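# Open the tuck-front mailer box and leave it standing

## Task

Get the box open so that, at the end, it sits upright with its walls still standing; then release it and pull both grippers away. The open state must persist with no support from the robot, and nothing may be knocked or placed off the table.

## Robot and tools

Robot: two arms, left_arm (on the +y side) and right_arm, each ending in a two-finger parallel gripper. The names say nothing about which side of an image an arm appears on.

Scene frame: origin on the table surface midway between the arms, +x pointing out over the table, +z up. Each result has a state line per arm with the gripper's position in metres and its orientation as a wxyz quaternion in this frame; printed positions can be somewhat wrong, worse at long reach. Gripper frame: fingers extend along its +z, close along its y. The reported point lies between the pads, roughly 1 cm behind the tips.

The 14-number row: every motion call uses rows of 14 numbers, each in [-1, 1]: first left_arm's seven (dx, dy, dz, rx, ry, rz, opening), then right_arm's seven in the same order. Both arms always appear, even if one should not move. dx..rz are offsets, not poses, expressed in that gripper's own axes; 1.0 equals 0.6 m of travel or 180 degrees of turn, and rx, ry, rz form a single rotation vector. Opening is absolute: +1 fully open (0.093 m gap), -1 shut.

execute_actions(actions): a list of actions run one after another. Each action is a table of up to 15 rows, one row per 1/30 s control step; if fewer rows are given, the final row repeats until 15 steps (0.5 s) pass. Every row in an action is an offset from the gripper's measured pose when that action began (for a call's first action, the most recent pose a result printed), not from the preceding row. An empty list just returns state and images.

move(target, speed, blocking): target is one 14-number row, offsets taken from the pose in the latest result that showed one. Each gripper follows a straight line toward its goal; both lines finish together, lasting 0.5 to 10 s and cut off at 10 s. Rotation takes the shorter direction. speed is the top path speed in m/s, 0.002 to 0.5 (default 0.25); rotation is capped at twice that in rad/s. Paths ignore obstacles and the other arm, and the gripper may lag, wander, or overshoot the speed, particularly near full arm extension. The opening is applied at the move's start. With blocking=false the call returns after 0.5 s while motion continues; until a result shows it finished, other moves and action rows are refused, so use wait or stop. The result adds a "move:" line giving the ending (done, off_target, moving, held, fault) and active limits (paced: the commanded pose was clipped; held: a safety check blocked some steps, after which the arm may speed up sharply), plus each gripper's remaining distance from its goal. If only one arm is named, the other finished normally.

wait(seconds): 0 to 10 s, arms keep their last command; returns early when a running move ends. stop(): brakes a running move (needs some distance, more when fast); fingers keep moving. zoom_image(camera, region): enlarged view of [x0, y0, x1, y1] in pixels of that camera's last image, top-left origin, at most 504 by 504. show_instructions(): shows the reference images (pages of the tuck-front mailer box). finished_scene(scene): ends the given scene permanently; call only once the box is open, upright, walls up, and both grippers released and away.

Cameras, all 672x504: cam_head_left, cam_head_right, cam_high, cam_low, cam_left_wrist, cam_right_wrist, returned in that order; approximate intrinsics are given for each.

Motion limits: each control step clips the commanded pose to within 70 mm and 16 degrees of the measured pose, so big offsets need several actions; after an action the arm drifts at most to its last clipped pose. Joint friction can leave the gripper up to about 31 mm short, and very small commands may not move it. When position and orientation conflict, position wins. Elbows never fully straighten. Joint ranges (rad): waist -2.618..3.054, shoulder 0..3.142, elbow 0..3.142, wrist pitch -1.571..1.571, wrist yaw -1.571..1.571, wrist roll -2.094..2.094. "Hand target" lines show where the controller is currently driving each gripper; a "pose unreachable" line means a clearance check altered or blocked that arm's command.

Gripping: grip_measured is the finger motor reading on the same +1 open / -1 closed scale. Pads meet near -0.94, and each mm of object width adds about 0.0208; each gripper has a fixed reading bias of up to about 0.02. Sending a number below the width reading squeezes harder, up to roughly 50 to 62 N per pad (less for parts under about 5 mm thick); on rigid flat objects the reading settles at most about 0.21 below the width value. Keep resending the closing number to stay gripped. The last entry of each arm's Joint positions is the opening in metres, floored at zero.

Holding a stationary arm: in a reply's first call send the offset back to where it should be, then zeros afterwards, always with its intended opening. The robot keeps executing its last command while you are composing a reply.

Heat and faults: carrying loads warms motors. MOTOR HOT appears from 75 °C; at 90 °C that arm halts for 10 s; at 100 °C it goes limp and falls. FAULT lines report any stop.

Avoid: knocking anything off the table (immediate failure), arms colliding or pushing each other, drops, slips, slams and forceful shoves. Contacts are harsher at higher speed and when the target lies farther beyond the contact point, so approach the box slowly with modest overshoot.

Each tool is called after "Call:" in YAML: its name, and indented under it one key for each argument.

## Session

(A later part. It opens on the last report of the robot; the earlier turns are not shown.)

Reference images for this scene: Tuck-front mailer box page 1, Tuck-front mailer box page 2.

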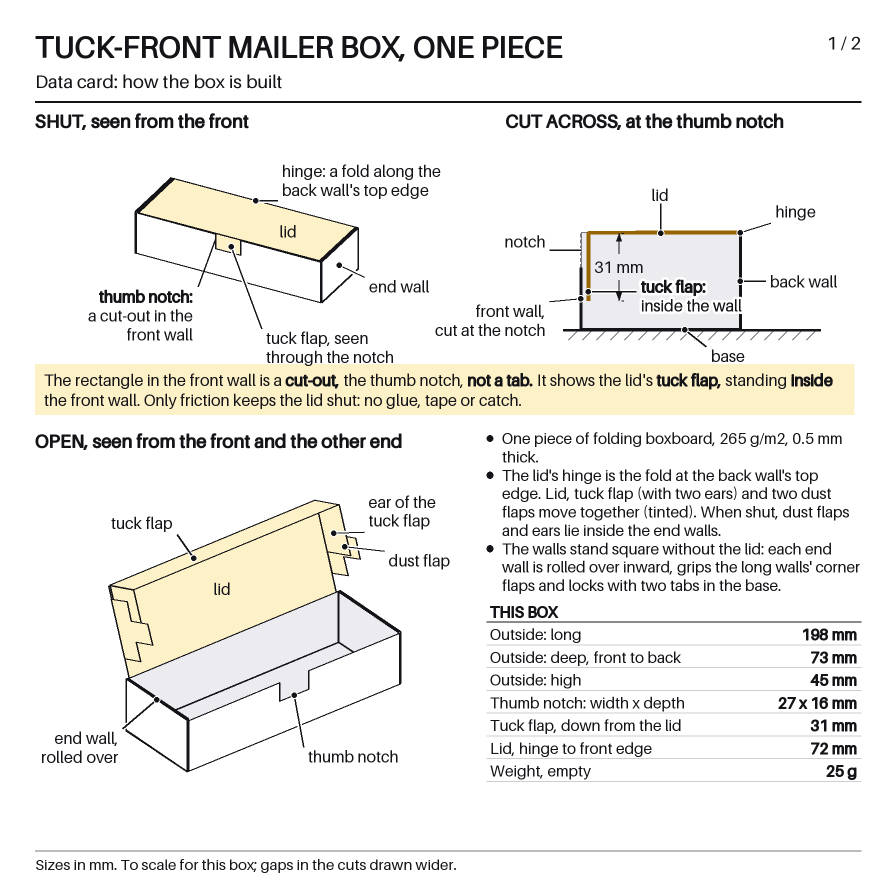

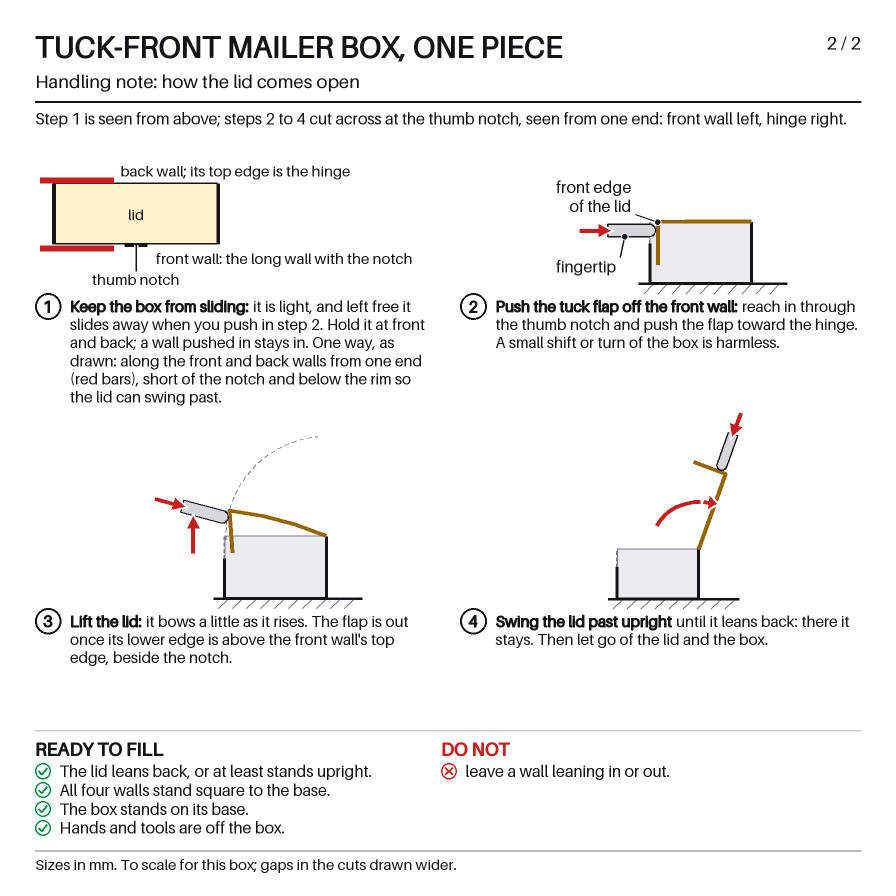

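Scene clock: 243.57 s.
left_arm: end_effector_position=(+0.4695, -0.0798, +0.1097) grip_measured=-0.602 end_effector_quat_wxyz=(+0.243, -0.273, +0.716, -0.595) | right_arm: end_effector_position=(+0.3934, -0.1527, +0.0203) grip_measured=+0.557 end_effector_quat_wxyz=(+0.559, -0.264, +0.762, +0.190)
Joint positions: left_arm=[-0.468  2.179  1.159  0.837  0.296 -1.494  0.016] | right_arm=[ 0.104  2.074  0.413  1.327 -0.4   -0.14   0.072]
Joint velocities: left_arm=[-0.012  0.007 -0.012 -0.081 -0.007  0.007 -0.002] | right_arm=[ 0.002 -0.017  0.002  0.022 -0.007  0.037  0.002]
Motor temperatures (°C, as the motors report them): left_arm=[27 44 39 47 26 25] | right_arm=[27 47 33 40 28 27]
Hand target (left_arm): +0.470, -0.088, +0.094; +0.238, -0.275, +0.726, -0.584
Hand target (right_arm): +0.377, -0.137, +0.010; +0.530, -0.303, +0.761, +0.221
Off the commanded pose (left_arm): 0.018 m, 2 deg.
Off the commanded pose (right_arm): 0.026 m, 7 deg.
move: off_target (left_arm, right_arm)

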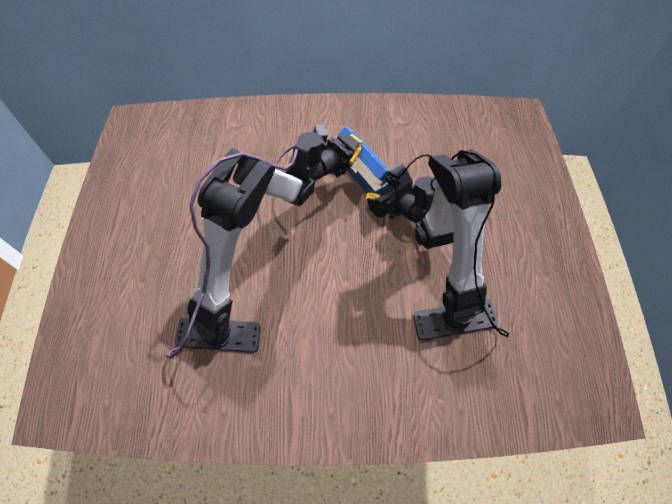

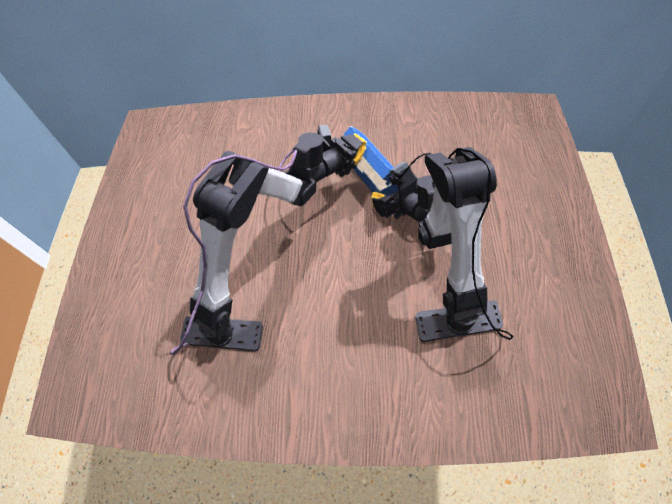

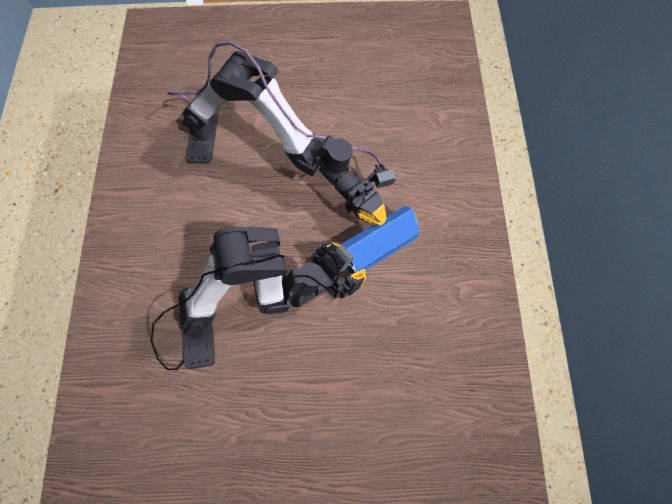

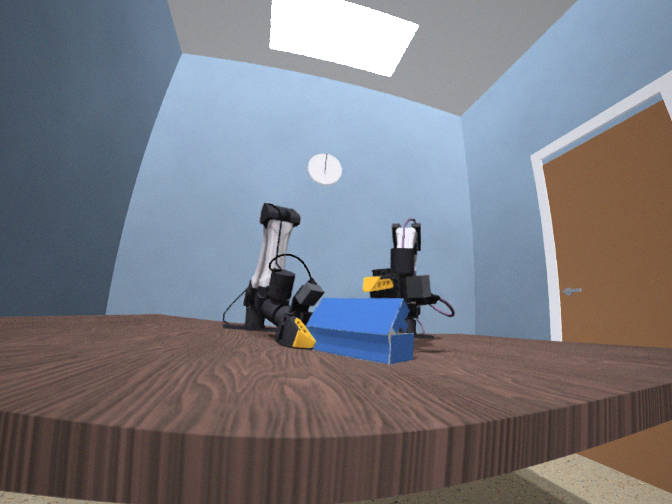

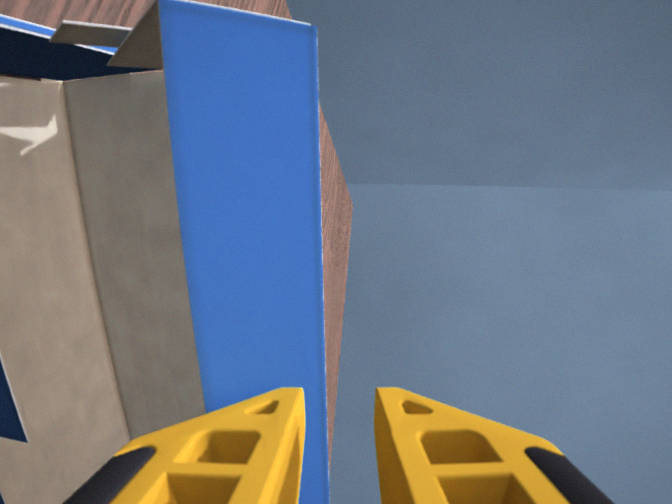

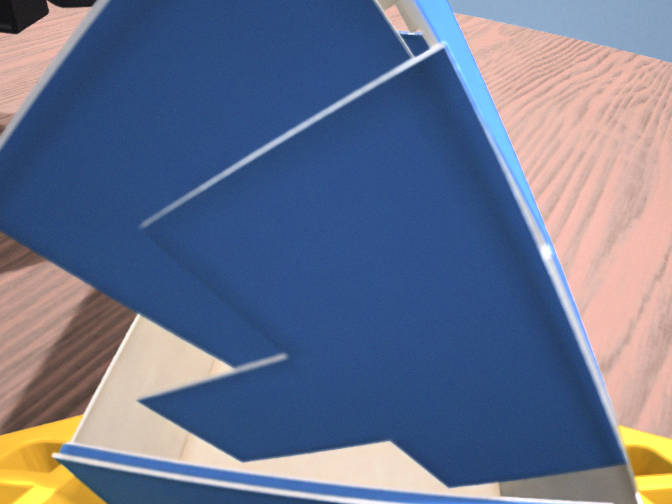

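Back off, lower, then push under the flap.

Call:
move:
  target: [0,0.06,-0.06,0.03,0,0,-1,0,0,0,0,0,0,0.555]
  speed: 0.04

Scene clock: 246.53 s.
left_arm: end_effector_position=(+0.4452, -0.0553, +0.0983) grip_measured=-0.996 end_effector_quat_wxyz=(+0.264, -0.250, +0.680, -0.637) | right_arm: end_effector_position=(+0.3941, -0.1534, +0.0208) grip_measured=+0.557 end_effector_quat_wxyz=(+0.561, -0.262, +0.762, +0.188)
Joint positions: left_arm=[-0.44   2.22   0.971  1.197  0.334 -1.512  0.   ] | right_arm=[ 0.103  2.074  0.413  1.33  -0.395 -0.139  0.072]
Joint velocities: left_arm=[-0.002 -0.007 -0.027  0.051 -0.051 -0.081  0.   ] | right_arm=[-0.012  0.007 -0.007  0.007 -0.022  0.022 -0.001]
Motor temperatures (°C, as the motors report them): left_arm=[27 44 39 47 26 25] | right_arm=[27 47 33 40 28 27]
Hand target (left_arm): +0.442, -0.049, +0.081; +0.254, -0.262, +0.687, -0.628
Hand target (right_arm): +0.393, -0.153, +0.020; +0.559, -0.264, +0.762, +0.190
Off the commanded pose (left_arm): 0.019 m, 2 deg.
Off the commanded pose (right_arm): 0.001 m, 0 deg.
move: off_target (left_arm)

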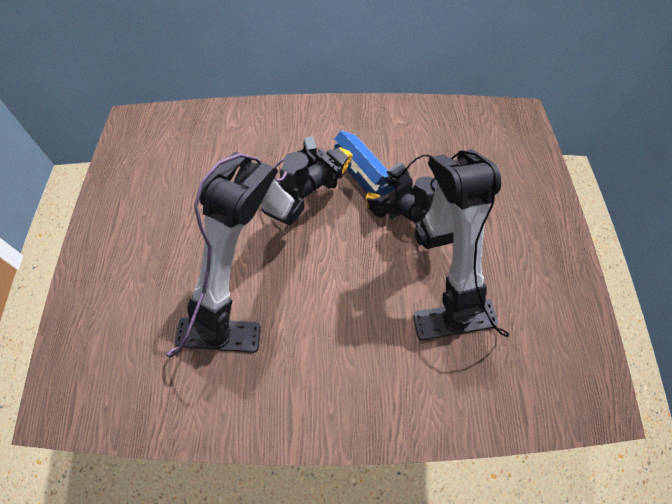

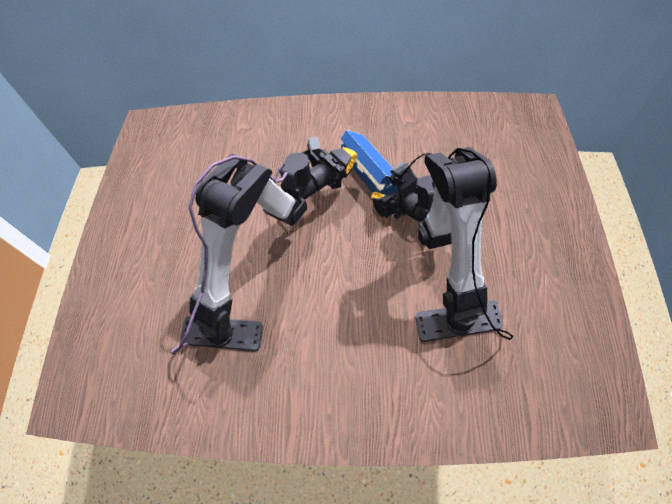

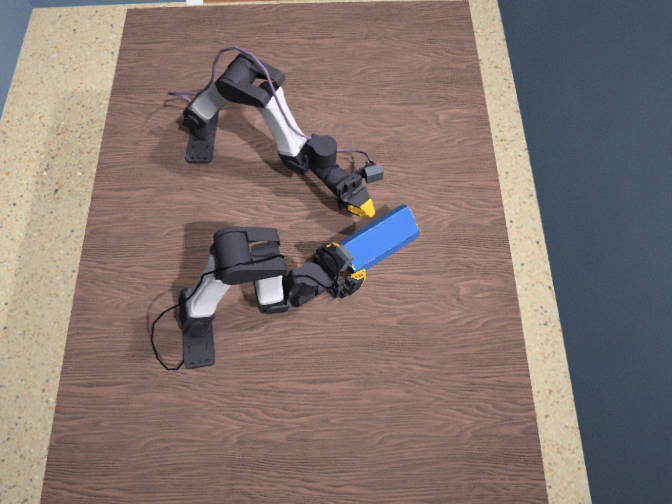

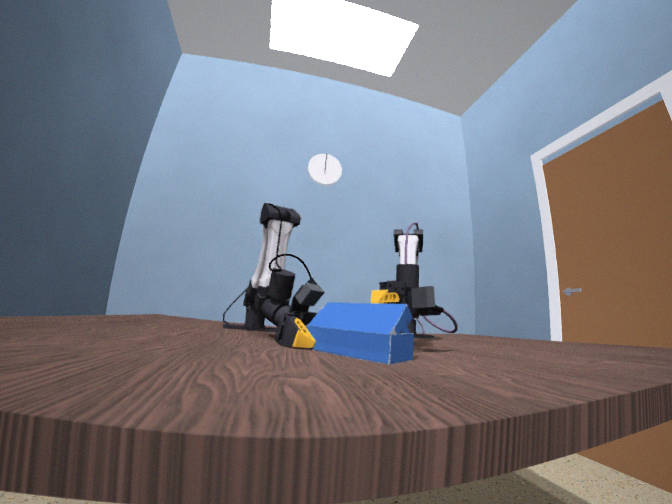

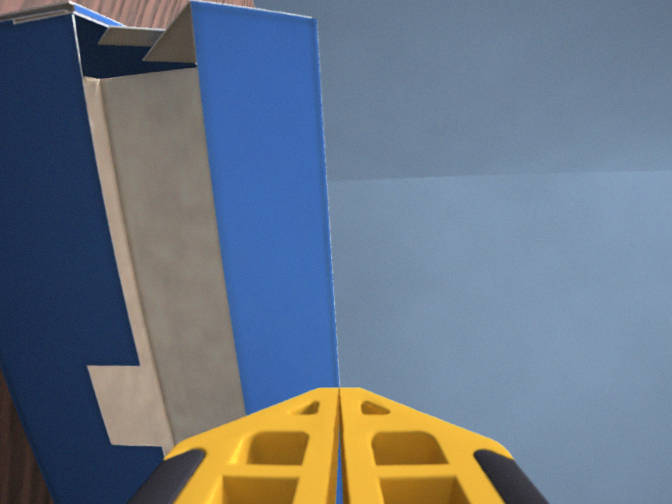

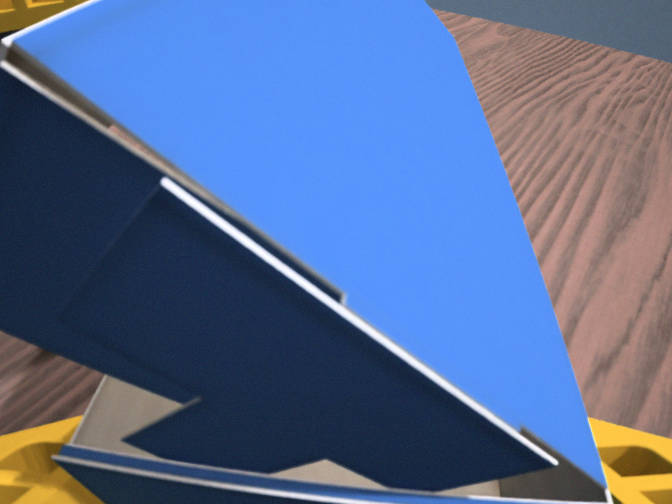

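Call:
move:
  target: [0,0.08,-0.015,0,0,0,-1,0,0,0,0,0,0,0.555]
  speed: 0.04

Scene clock: 249.47 s.
left_arm: end_effector_position=(+0.4434, -0.0526, +0.0677) grip_measured=-0.996 end_effector_quat_wxyz=(+0.271, -0.241, +0.671, -0.647) | right_arm: end_effector_position=(+0.3942, -0.1534, +0.0209) grip_measured=+0.557 end_effector_quat_wxyz=(+0.561, -0.262, +0.762, +0.188)
Joint positions: left_arm=[-0.434  2.351  0.971  1.362  0.344 -1.513  0.   ] | right_arm=[ 0.103  2.074  0.413  1.331 -0.395 -0.139  0.072]
Joint velocities: left_arm=[0.002 0.002 0.007 0.007 0.051 0.022 0.   ] | right_arm=[-0.007  0.007 -0.007 -0.007 -0.022 -0.022 -0.   ]
Motor temperatures (°C, as the motors report them): left_arm=[27 44 39 47 26 25] | right_arm=[27 47 33 41 28 27]
Hand target (left_arm): +0.440, -0.046, +0.052; +0.264, -0.250, +0.680, -0.637
Hand target (right_arm): +0.394, -0.153, +0.021; +0.561, -0.262, +0.762, +0.188
Off the commanded pose (left_arm): 0.019 m, 2 deg.
Off the commanded pose (right_arm): 0.000 m, 0 deg.
move: off_target (left_arm)

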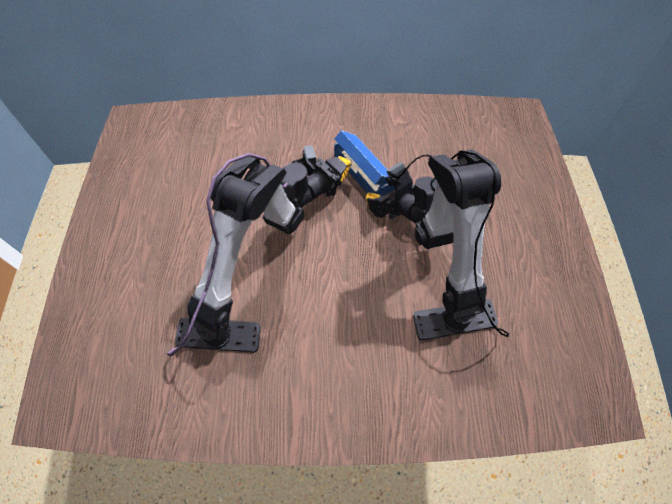

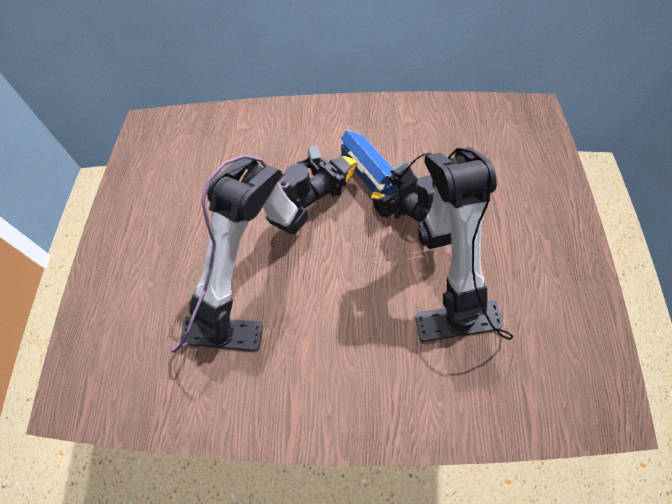

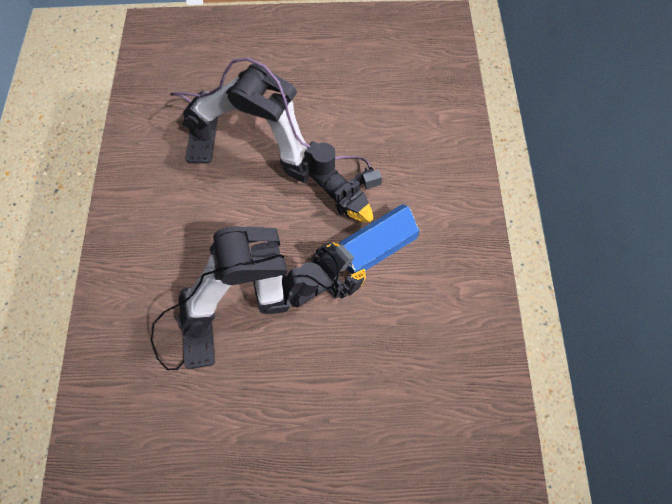

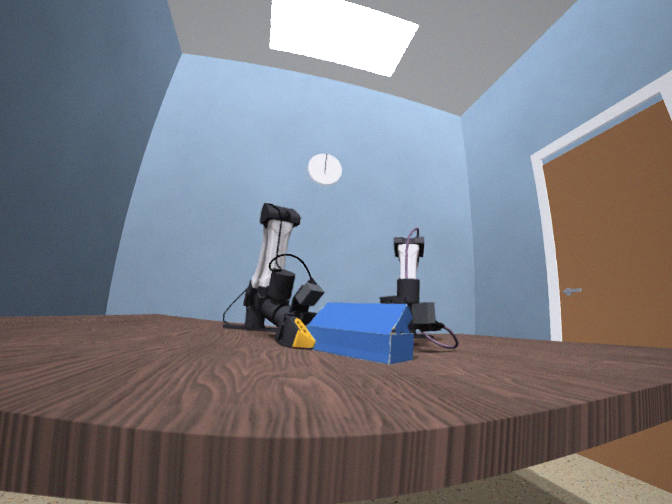

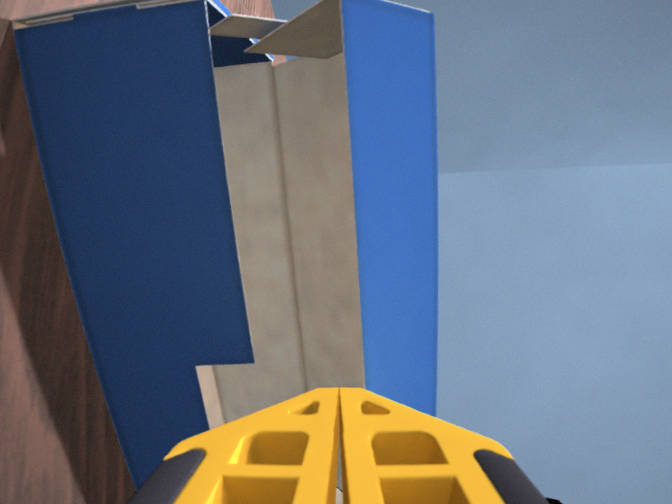

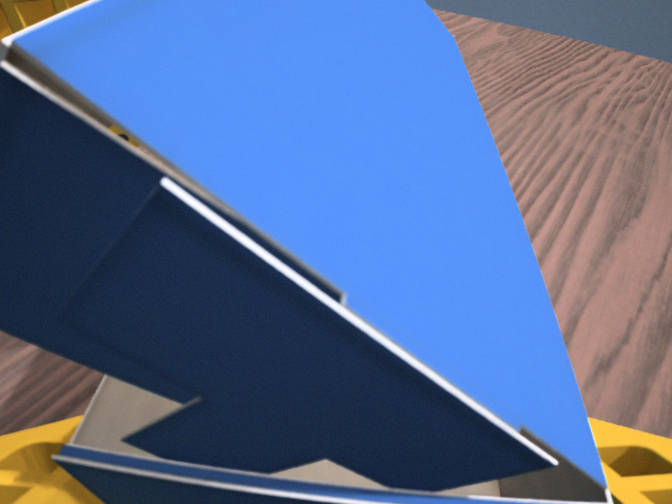

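Call:
move:
  target: [0,0.03,0.07,0,0,0,-1,0,0,0,0,0,0,0.555]
  speed: 0.03

Call:
move:
  target: [0,-0.04,0.1,0,0,0,-1,0.01,0.01,0,0,0,0,0.555]
  speed: 0.03

Scene clock: 253.50 s.
left_arm: end_effector_position=(+0.4696, -0.0753, +0.0609) grip_measured=-0.996 end_effector_quat_wxyz=(+0.277, -0.235, +0.664, -0.654) | right_arm: end_effector_position=(+0.3970, -0.1572, +0.0209) grip_measured=+0.557 end_effector_quat_wxyz=(+0.563, -0.251, +0.766, +0.180)
Joint positions: left_arm=[-0.453  2.456  1.144  1.32   0.327 -1.513  0.   ] | right_arm=[ 0.103  2.074  0.413  1.333 -0.367 -0.13   0.072]
Joint velocities: left_arm=[-0.002 -0.012 -0.007 -0.007  0.051 -0.022  0.   ] | right_arm=[ 0.002  0.017 -0.007 -0.037  0.022 -0.037  0.001]
Motor temperatures (°C, as the motors report them): left_arm=[27 44 39 46 26 25] | right_arm=[27 47 33 41 27 27]
Hand target (left_arm): +0.472, -0.082, +0.049; +0.271, -0.241, +0.671, -0.646
Hand target (right_arm): +0.394, -0.153, +0.021; +0.561, -0.262, +0.762, +0.188
Off the commanded pose (left_arm): 0.014 m, 1 deg.
Off the commanded pose (right_arm): 0.005 m, 2 deg.
move: off_target (left_arm)

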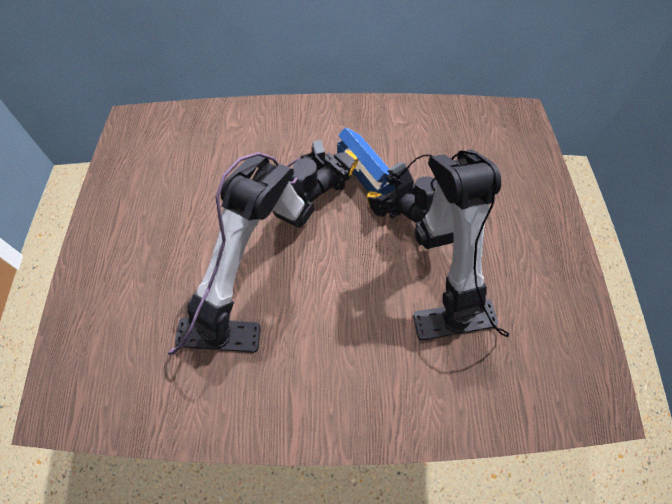

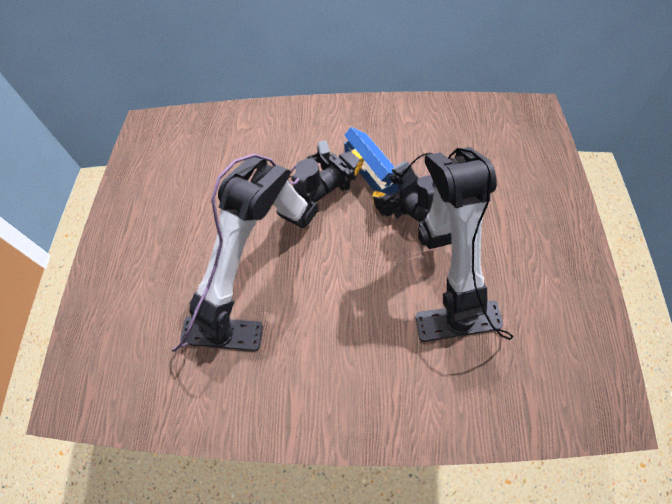

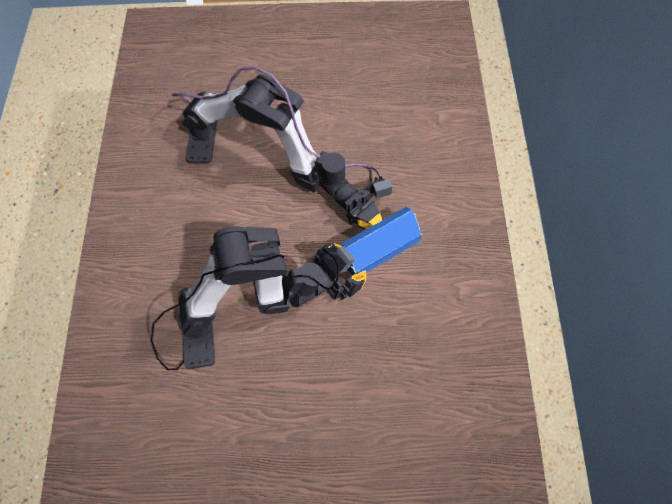

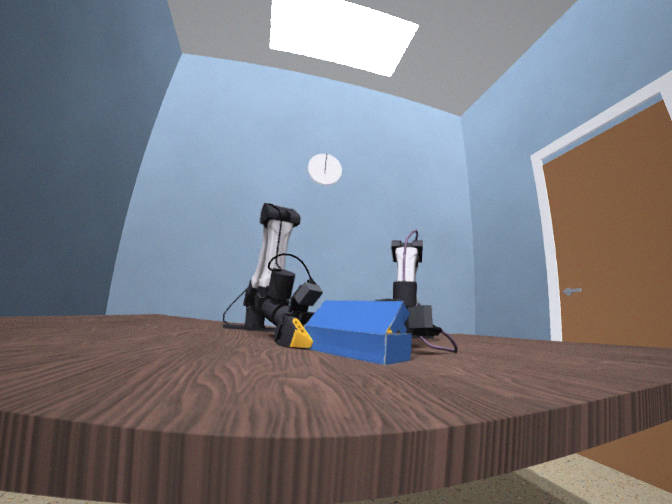

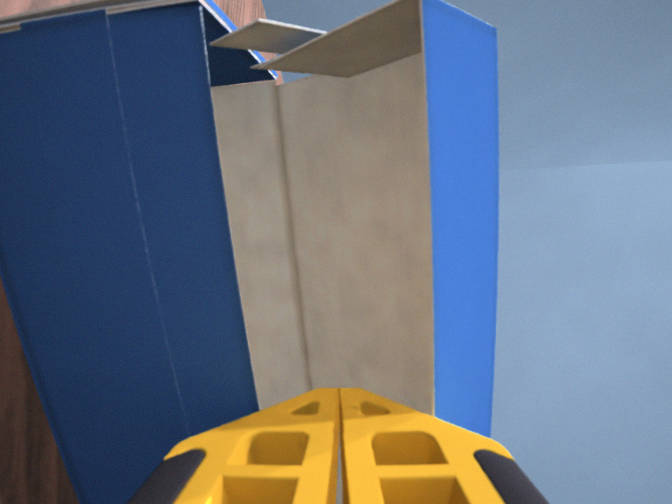

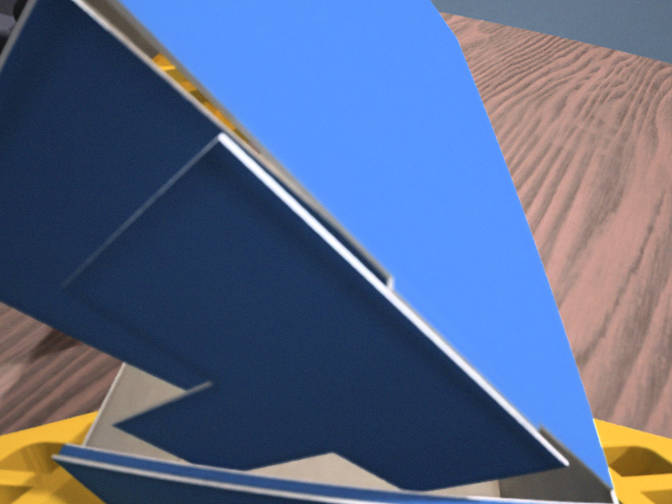

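Scene clock: 255.90 s.
left_arm: end_effector_position=(+0.5068, -0.1136, +0.0871) grip_measured=-0.996 end_effector_quat_wxyz=(+0.277, -0.237, +0.665, -0.652) | right_arm: end_effector_position=(+0.3994, -0.1578, +0.0227) grip_measured=+0.557 end_effector_quat_wxyz=(+0.573, -0.246, +0.762, +0.174)
Joint positions: left_arm=[-0.487  2.483  1.397  1.09   0.289 -1.513  0.   ] | right_arm=[ 0.109  2.092  0.413  1.374 -0.346 -0.123  0.072]
Joint velocities: left_arm=[ 0.002 -0.002 -0.002 -0.007 -0.066  0.037  0.   ] | right_arm=[ 0.012 -0.012 -0.007 -0.022  0.066  0.022 -0.   ]
Motor temperatures (°C, as the motors report them): left_arm=[27 44 39 46 26 25] | right_arm=[27 47 33 42 27 27]
Hand target (left_arm): +0.508, -0.121, +0.085; +0.277, -0.235, +0.664, -0.653
Hand target (right_arm): +0.392, -0.154, +0.015; +0.563, -0.251, +0.766, +0.180
Off the commanded pose (left_arm): 0.007 m, 0 deg.
Off the commanded pose (right_arm): 0.011 m, 2 deg.
move: off_target (right_arm)

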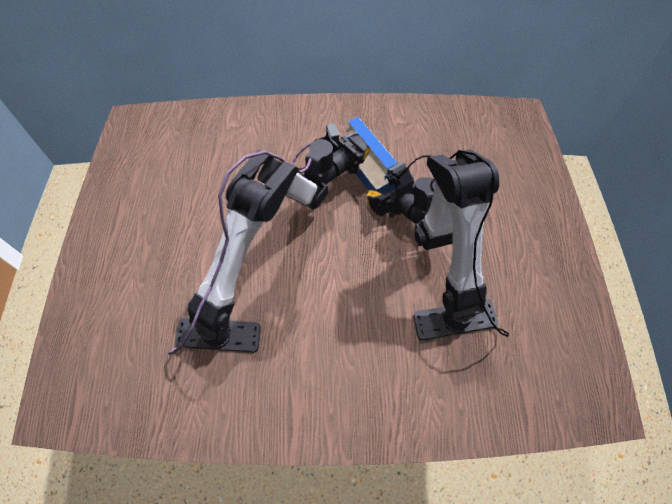

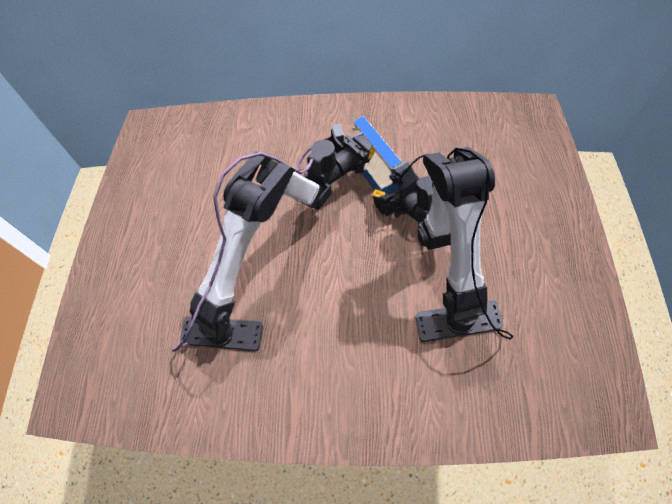

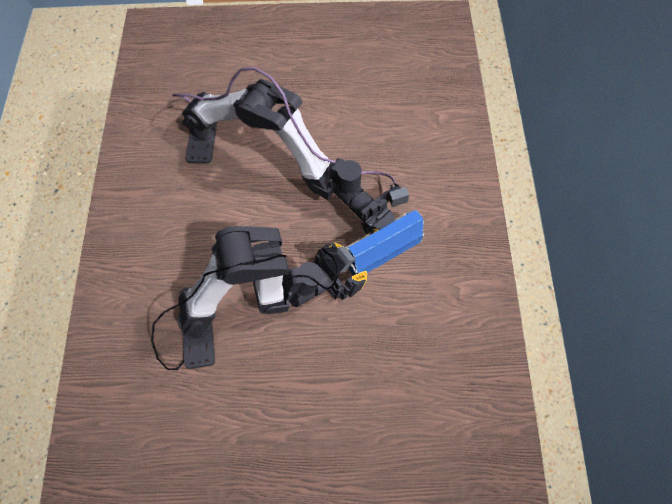

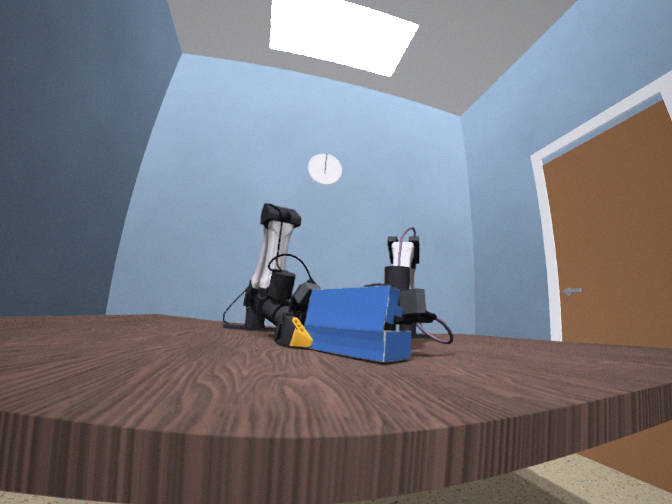

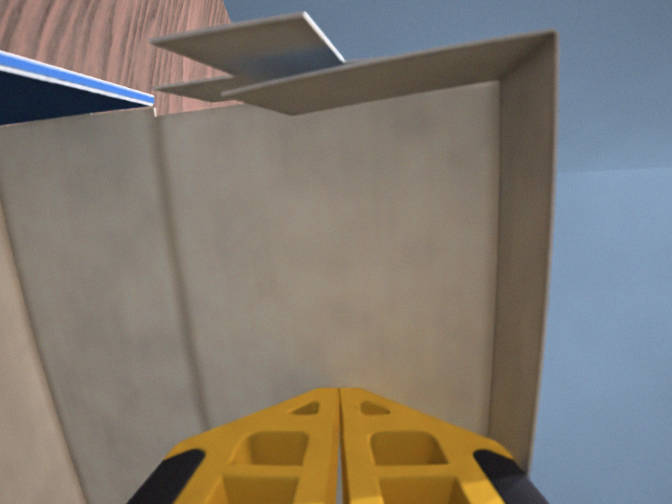

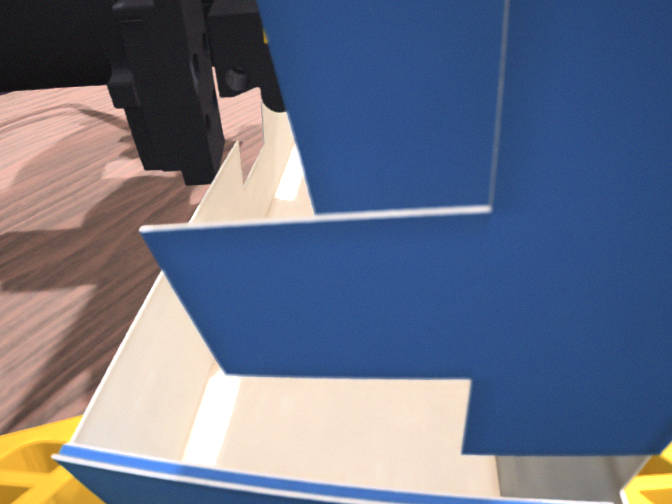

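Call:
move:
  target: [0,-0.05,0.0,-0.05,0,0,-1,0.01,0.01,0,0,0,0,0.555]
  speed: 0.03

Call:
move:
  target: [0,-0.03,0.07,0,0,0,-1,0.01,0.01,0,0,0,0,0.555]
  speed: 0.03

Scene clock: 261.07 s.
left_arm: end_effector_position=(+0.5048, -0.1093, +0.0932) grip_measured=-0.996 end_effector_quat_wxyz=(+0.247, -0.269, +0.724, -0.586) | right_arm: end_effector_position=(+0.4005, -0.1555, +0.0261) grip_measured=+0.557 end_effector_quat_wxyz=(+0.585, -0.245, +0.754, +0.173)
Joint positions: left_arm=[-0.487  2.34   1.397  0.741  0.273 -1.473  0.   ] | right_arm=[ 0.118  2.11   0.413  1.421 -0.335 -0.12   0.072]
Joint velocities: left_arm=[ 0.012 -0.012 -0.017 -0.11  -0.022  0.022  0.   ] | right_arm=[-0.002  0.017  0.012 -0.007 -0.081  0.037 -0.   ]
Motor temperatures (°C, as the motors report them): left_arm=[27 46 39 46 26 25] | right_arm=[27 47 33 42 27 27]
Hand target (left_arm): +0.505, -0.115, +0.116; +0.259, -0.258, +0.714, -0.597
Hand target (right_arm): +0.395, -0.154, +0.017; +0.573, -0.245, +0.762, +0.174
Off the commanded pose (left_arm): 0.025 m, 3 deg.
Off the commanded pose (right_arm): 0.011 m, 2 deg.
move: off_target (left_arm, right_arm)

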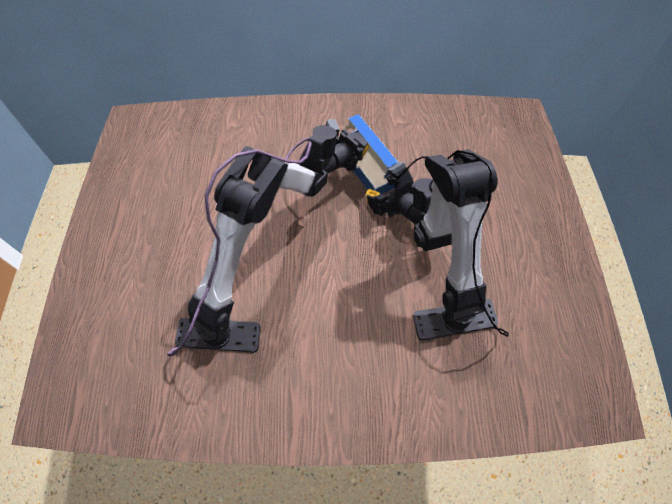

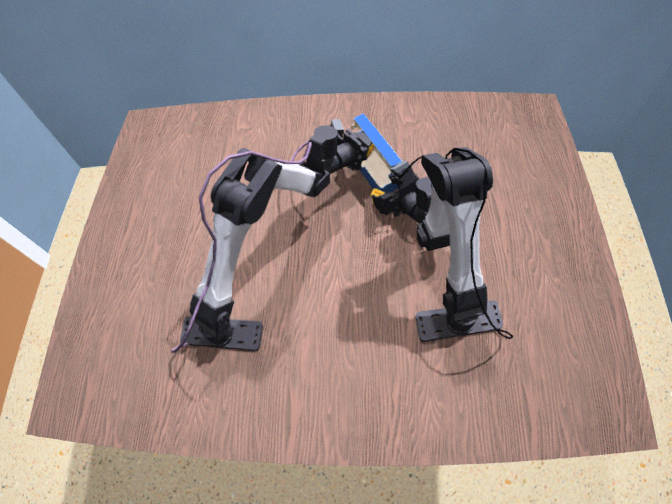

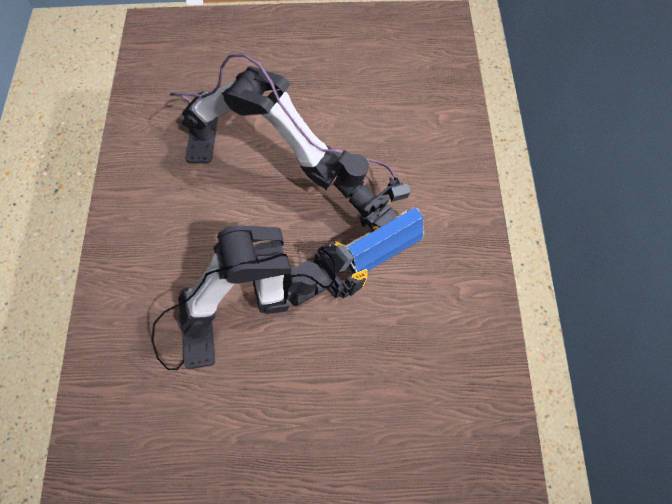

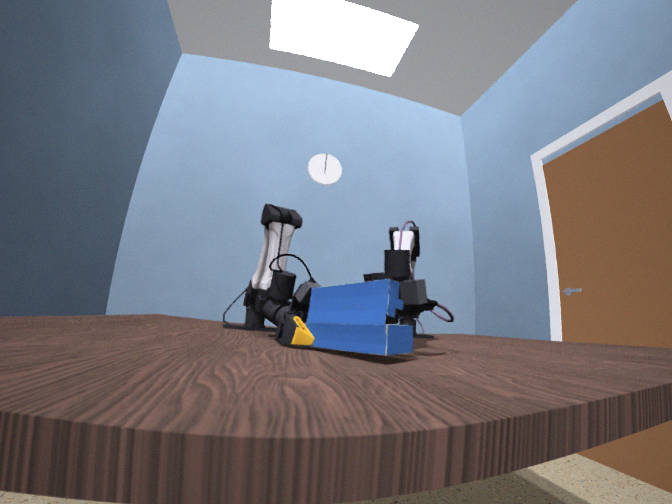

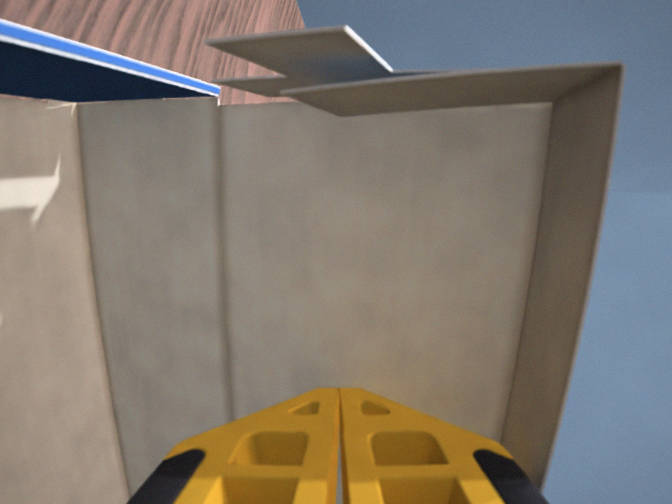

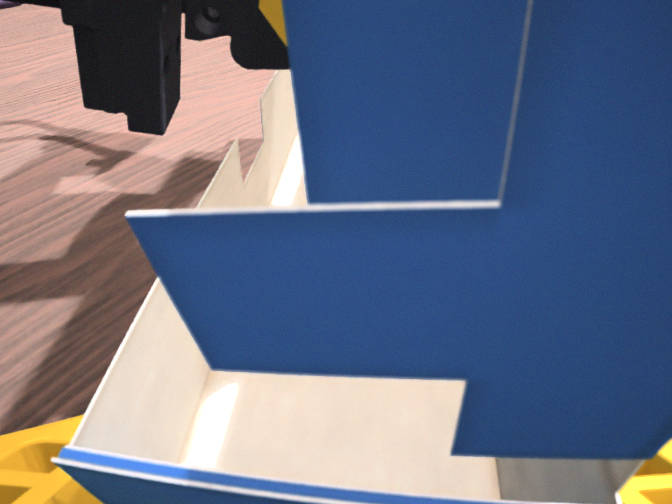

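Scene clock: 262.87 s.
left_arm: end_effector_position=(+0.5343, -0.1342, +0.1066) grip_measured=-0.996 end_effector_quat_wxyz=(+0.250, -0.269, +0.723, -0.585) | right_arm: end_effector_position=(+0.4026, -0.1577, +0.0258) grip_measured=+0.557 end_effector_quat_wxyz=(+0.592, -0.238, +0.752, +0.166)
Joint positions: left_arm=[-0.501  2.428  1.632  0.598  0.252 -1.473  0.   ] | right_arm=[ 0.12   2.13   0.413  1.456 -0.312 -0.114  0.072]
Joint velocities: left_arm=[ 0.002 -0.002  0.012 -0.066 -0.007  0.022  0.   ] | right_arm=[-0.007 -0.007  0.007  0.037  0.037 -0.051 -0.001]
Motor temperatures (°C, as the motors report them): left_arm=[27 46 39 46 26 25] | right_arm=[27 47 33 42 27 26]
Hand target (left_arm): +0.534, -0.143, +0.103; +0.247, -0.269, +0.724, -0.586
Hand target (right_arm): +0.396, -0.152, +0.020; +0.584, -0.245, +0.754, +0.173
Off the commanded pose (left_arm): 0.009 m, 0 deg.
Off the commanded pose (right_arm): 0.011 m, 1 deg.
move: off_target (right_arm)

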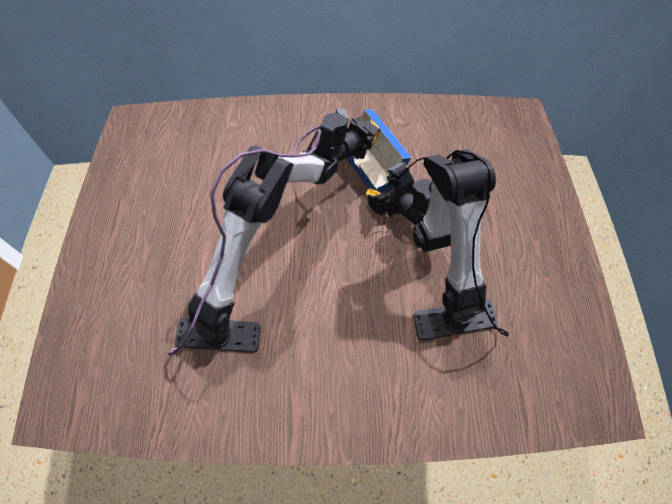

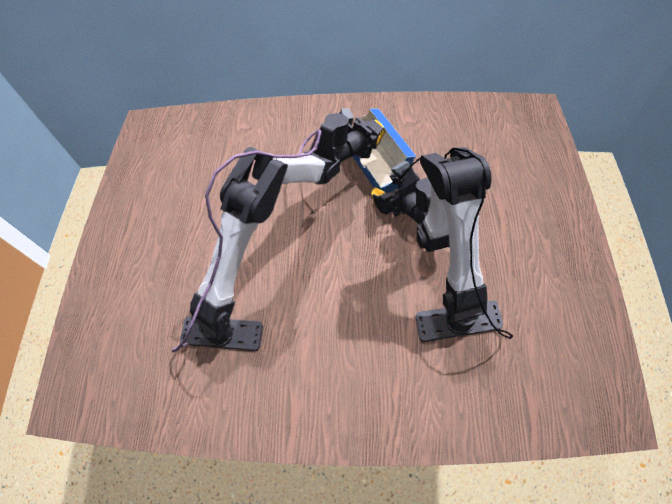

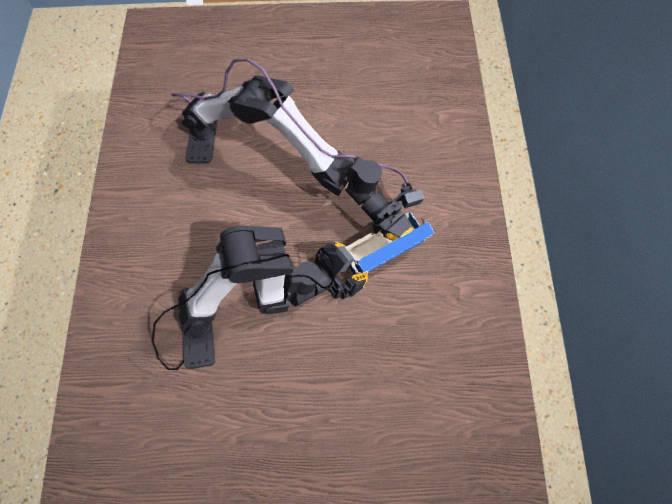

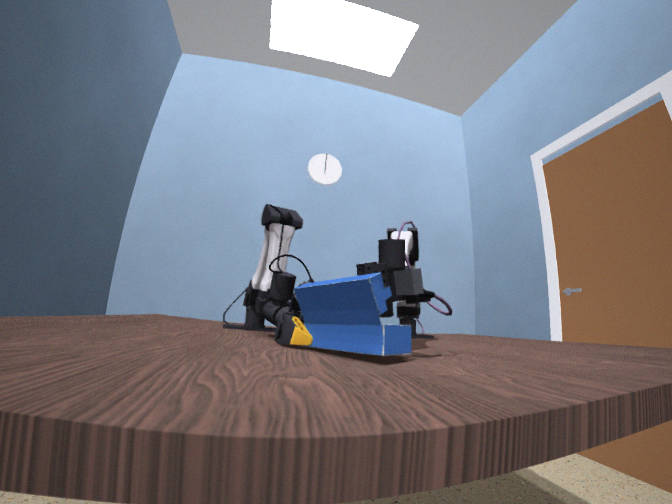

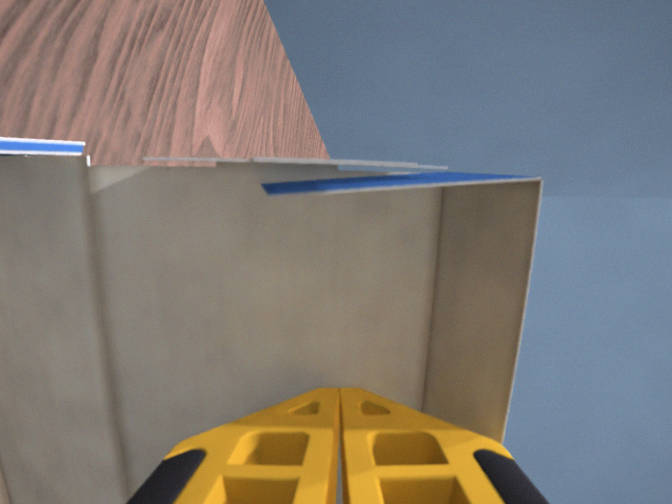

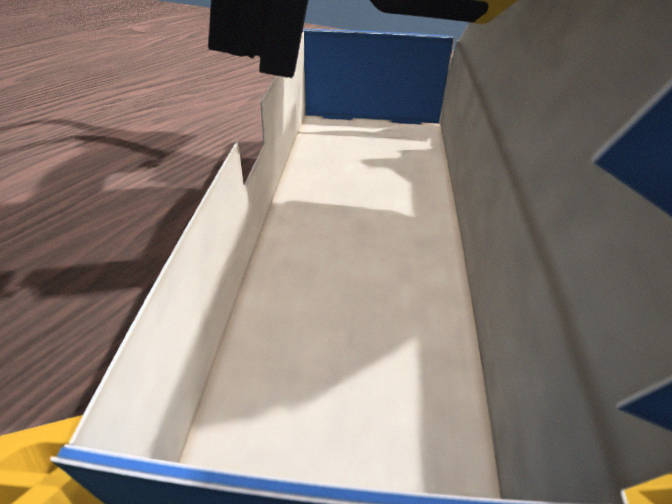

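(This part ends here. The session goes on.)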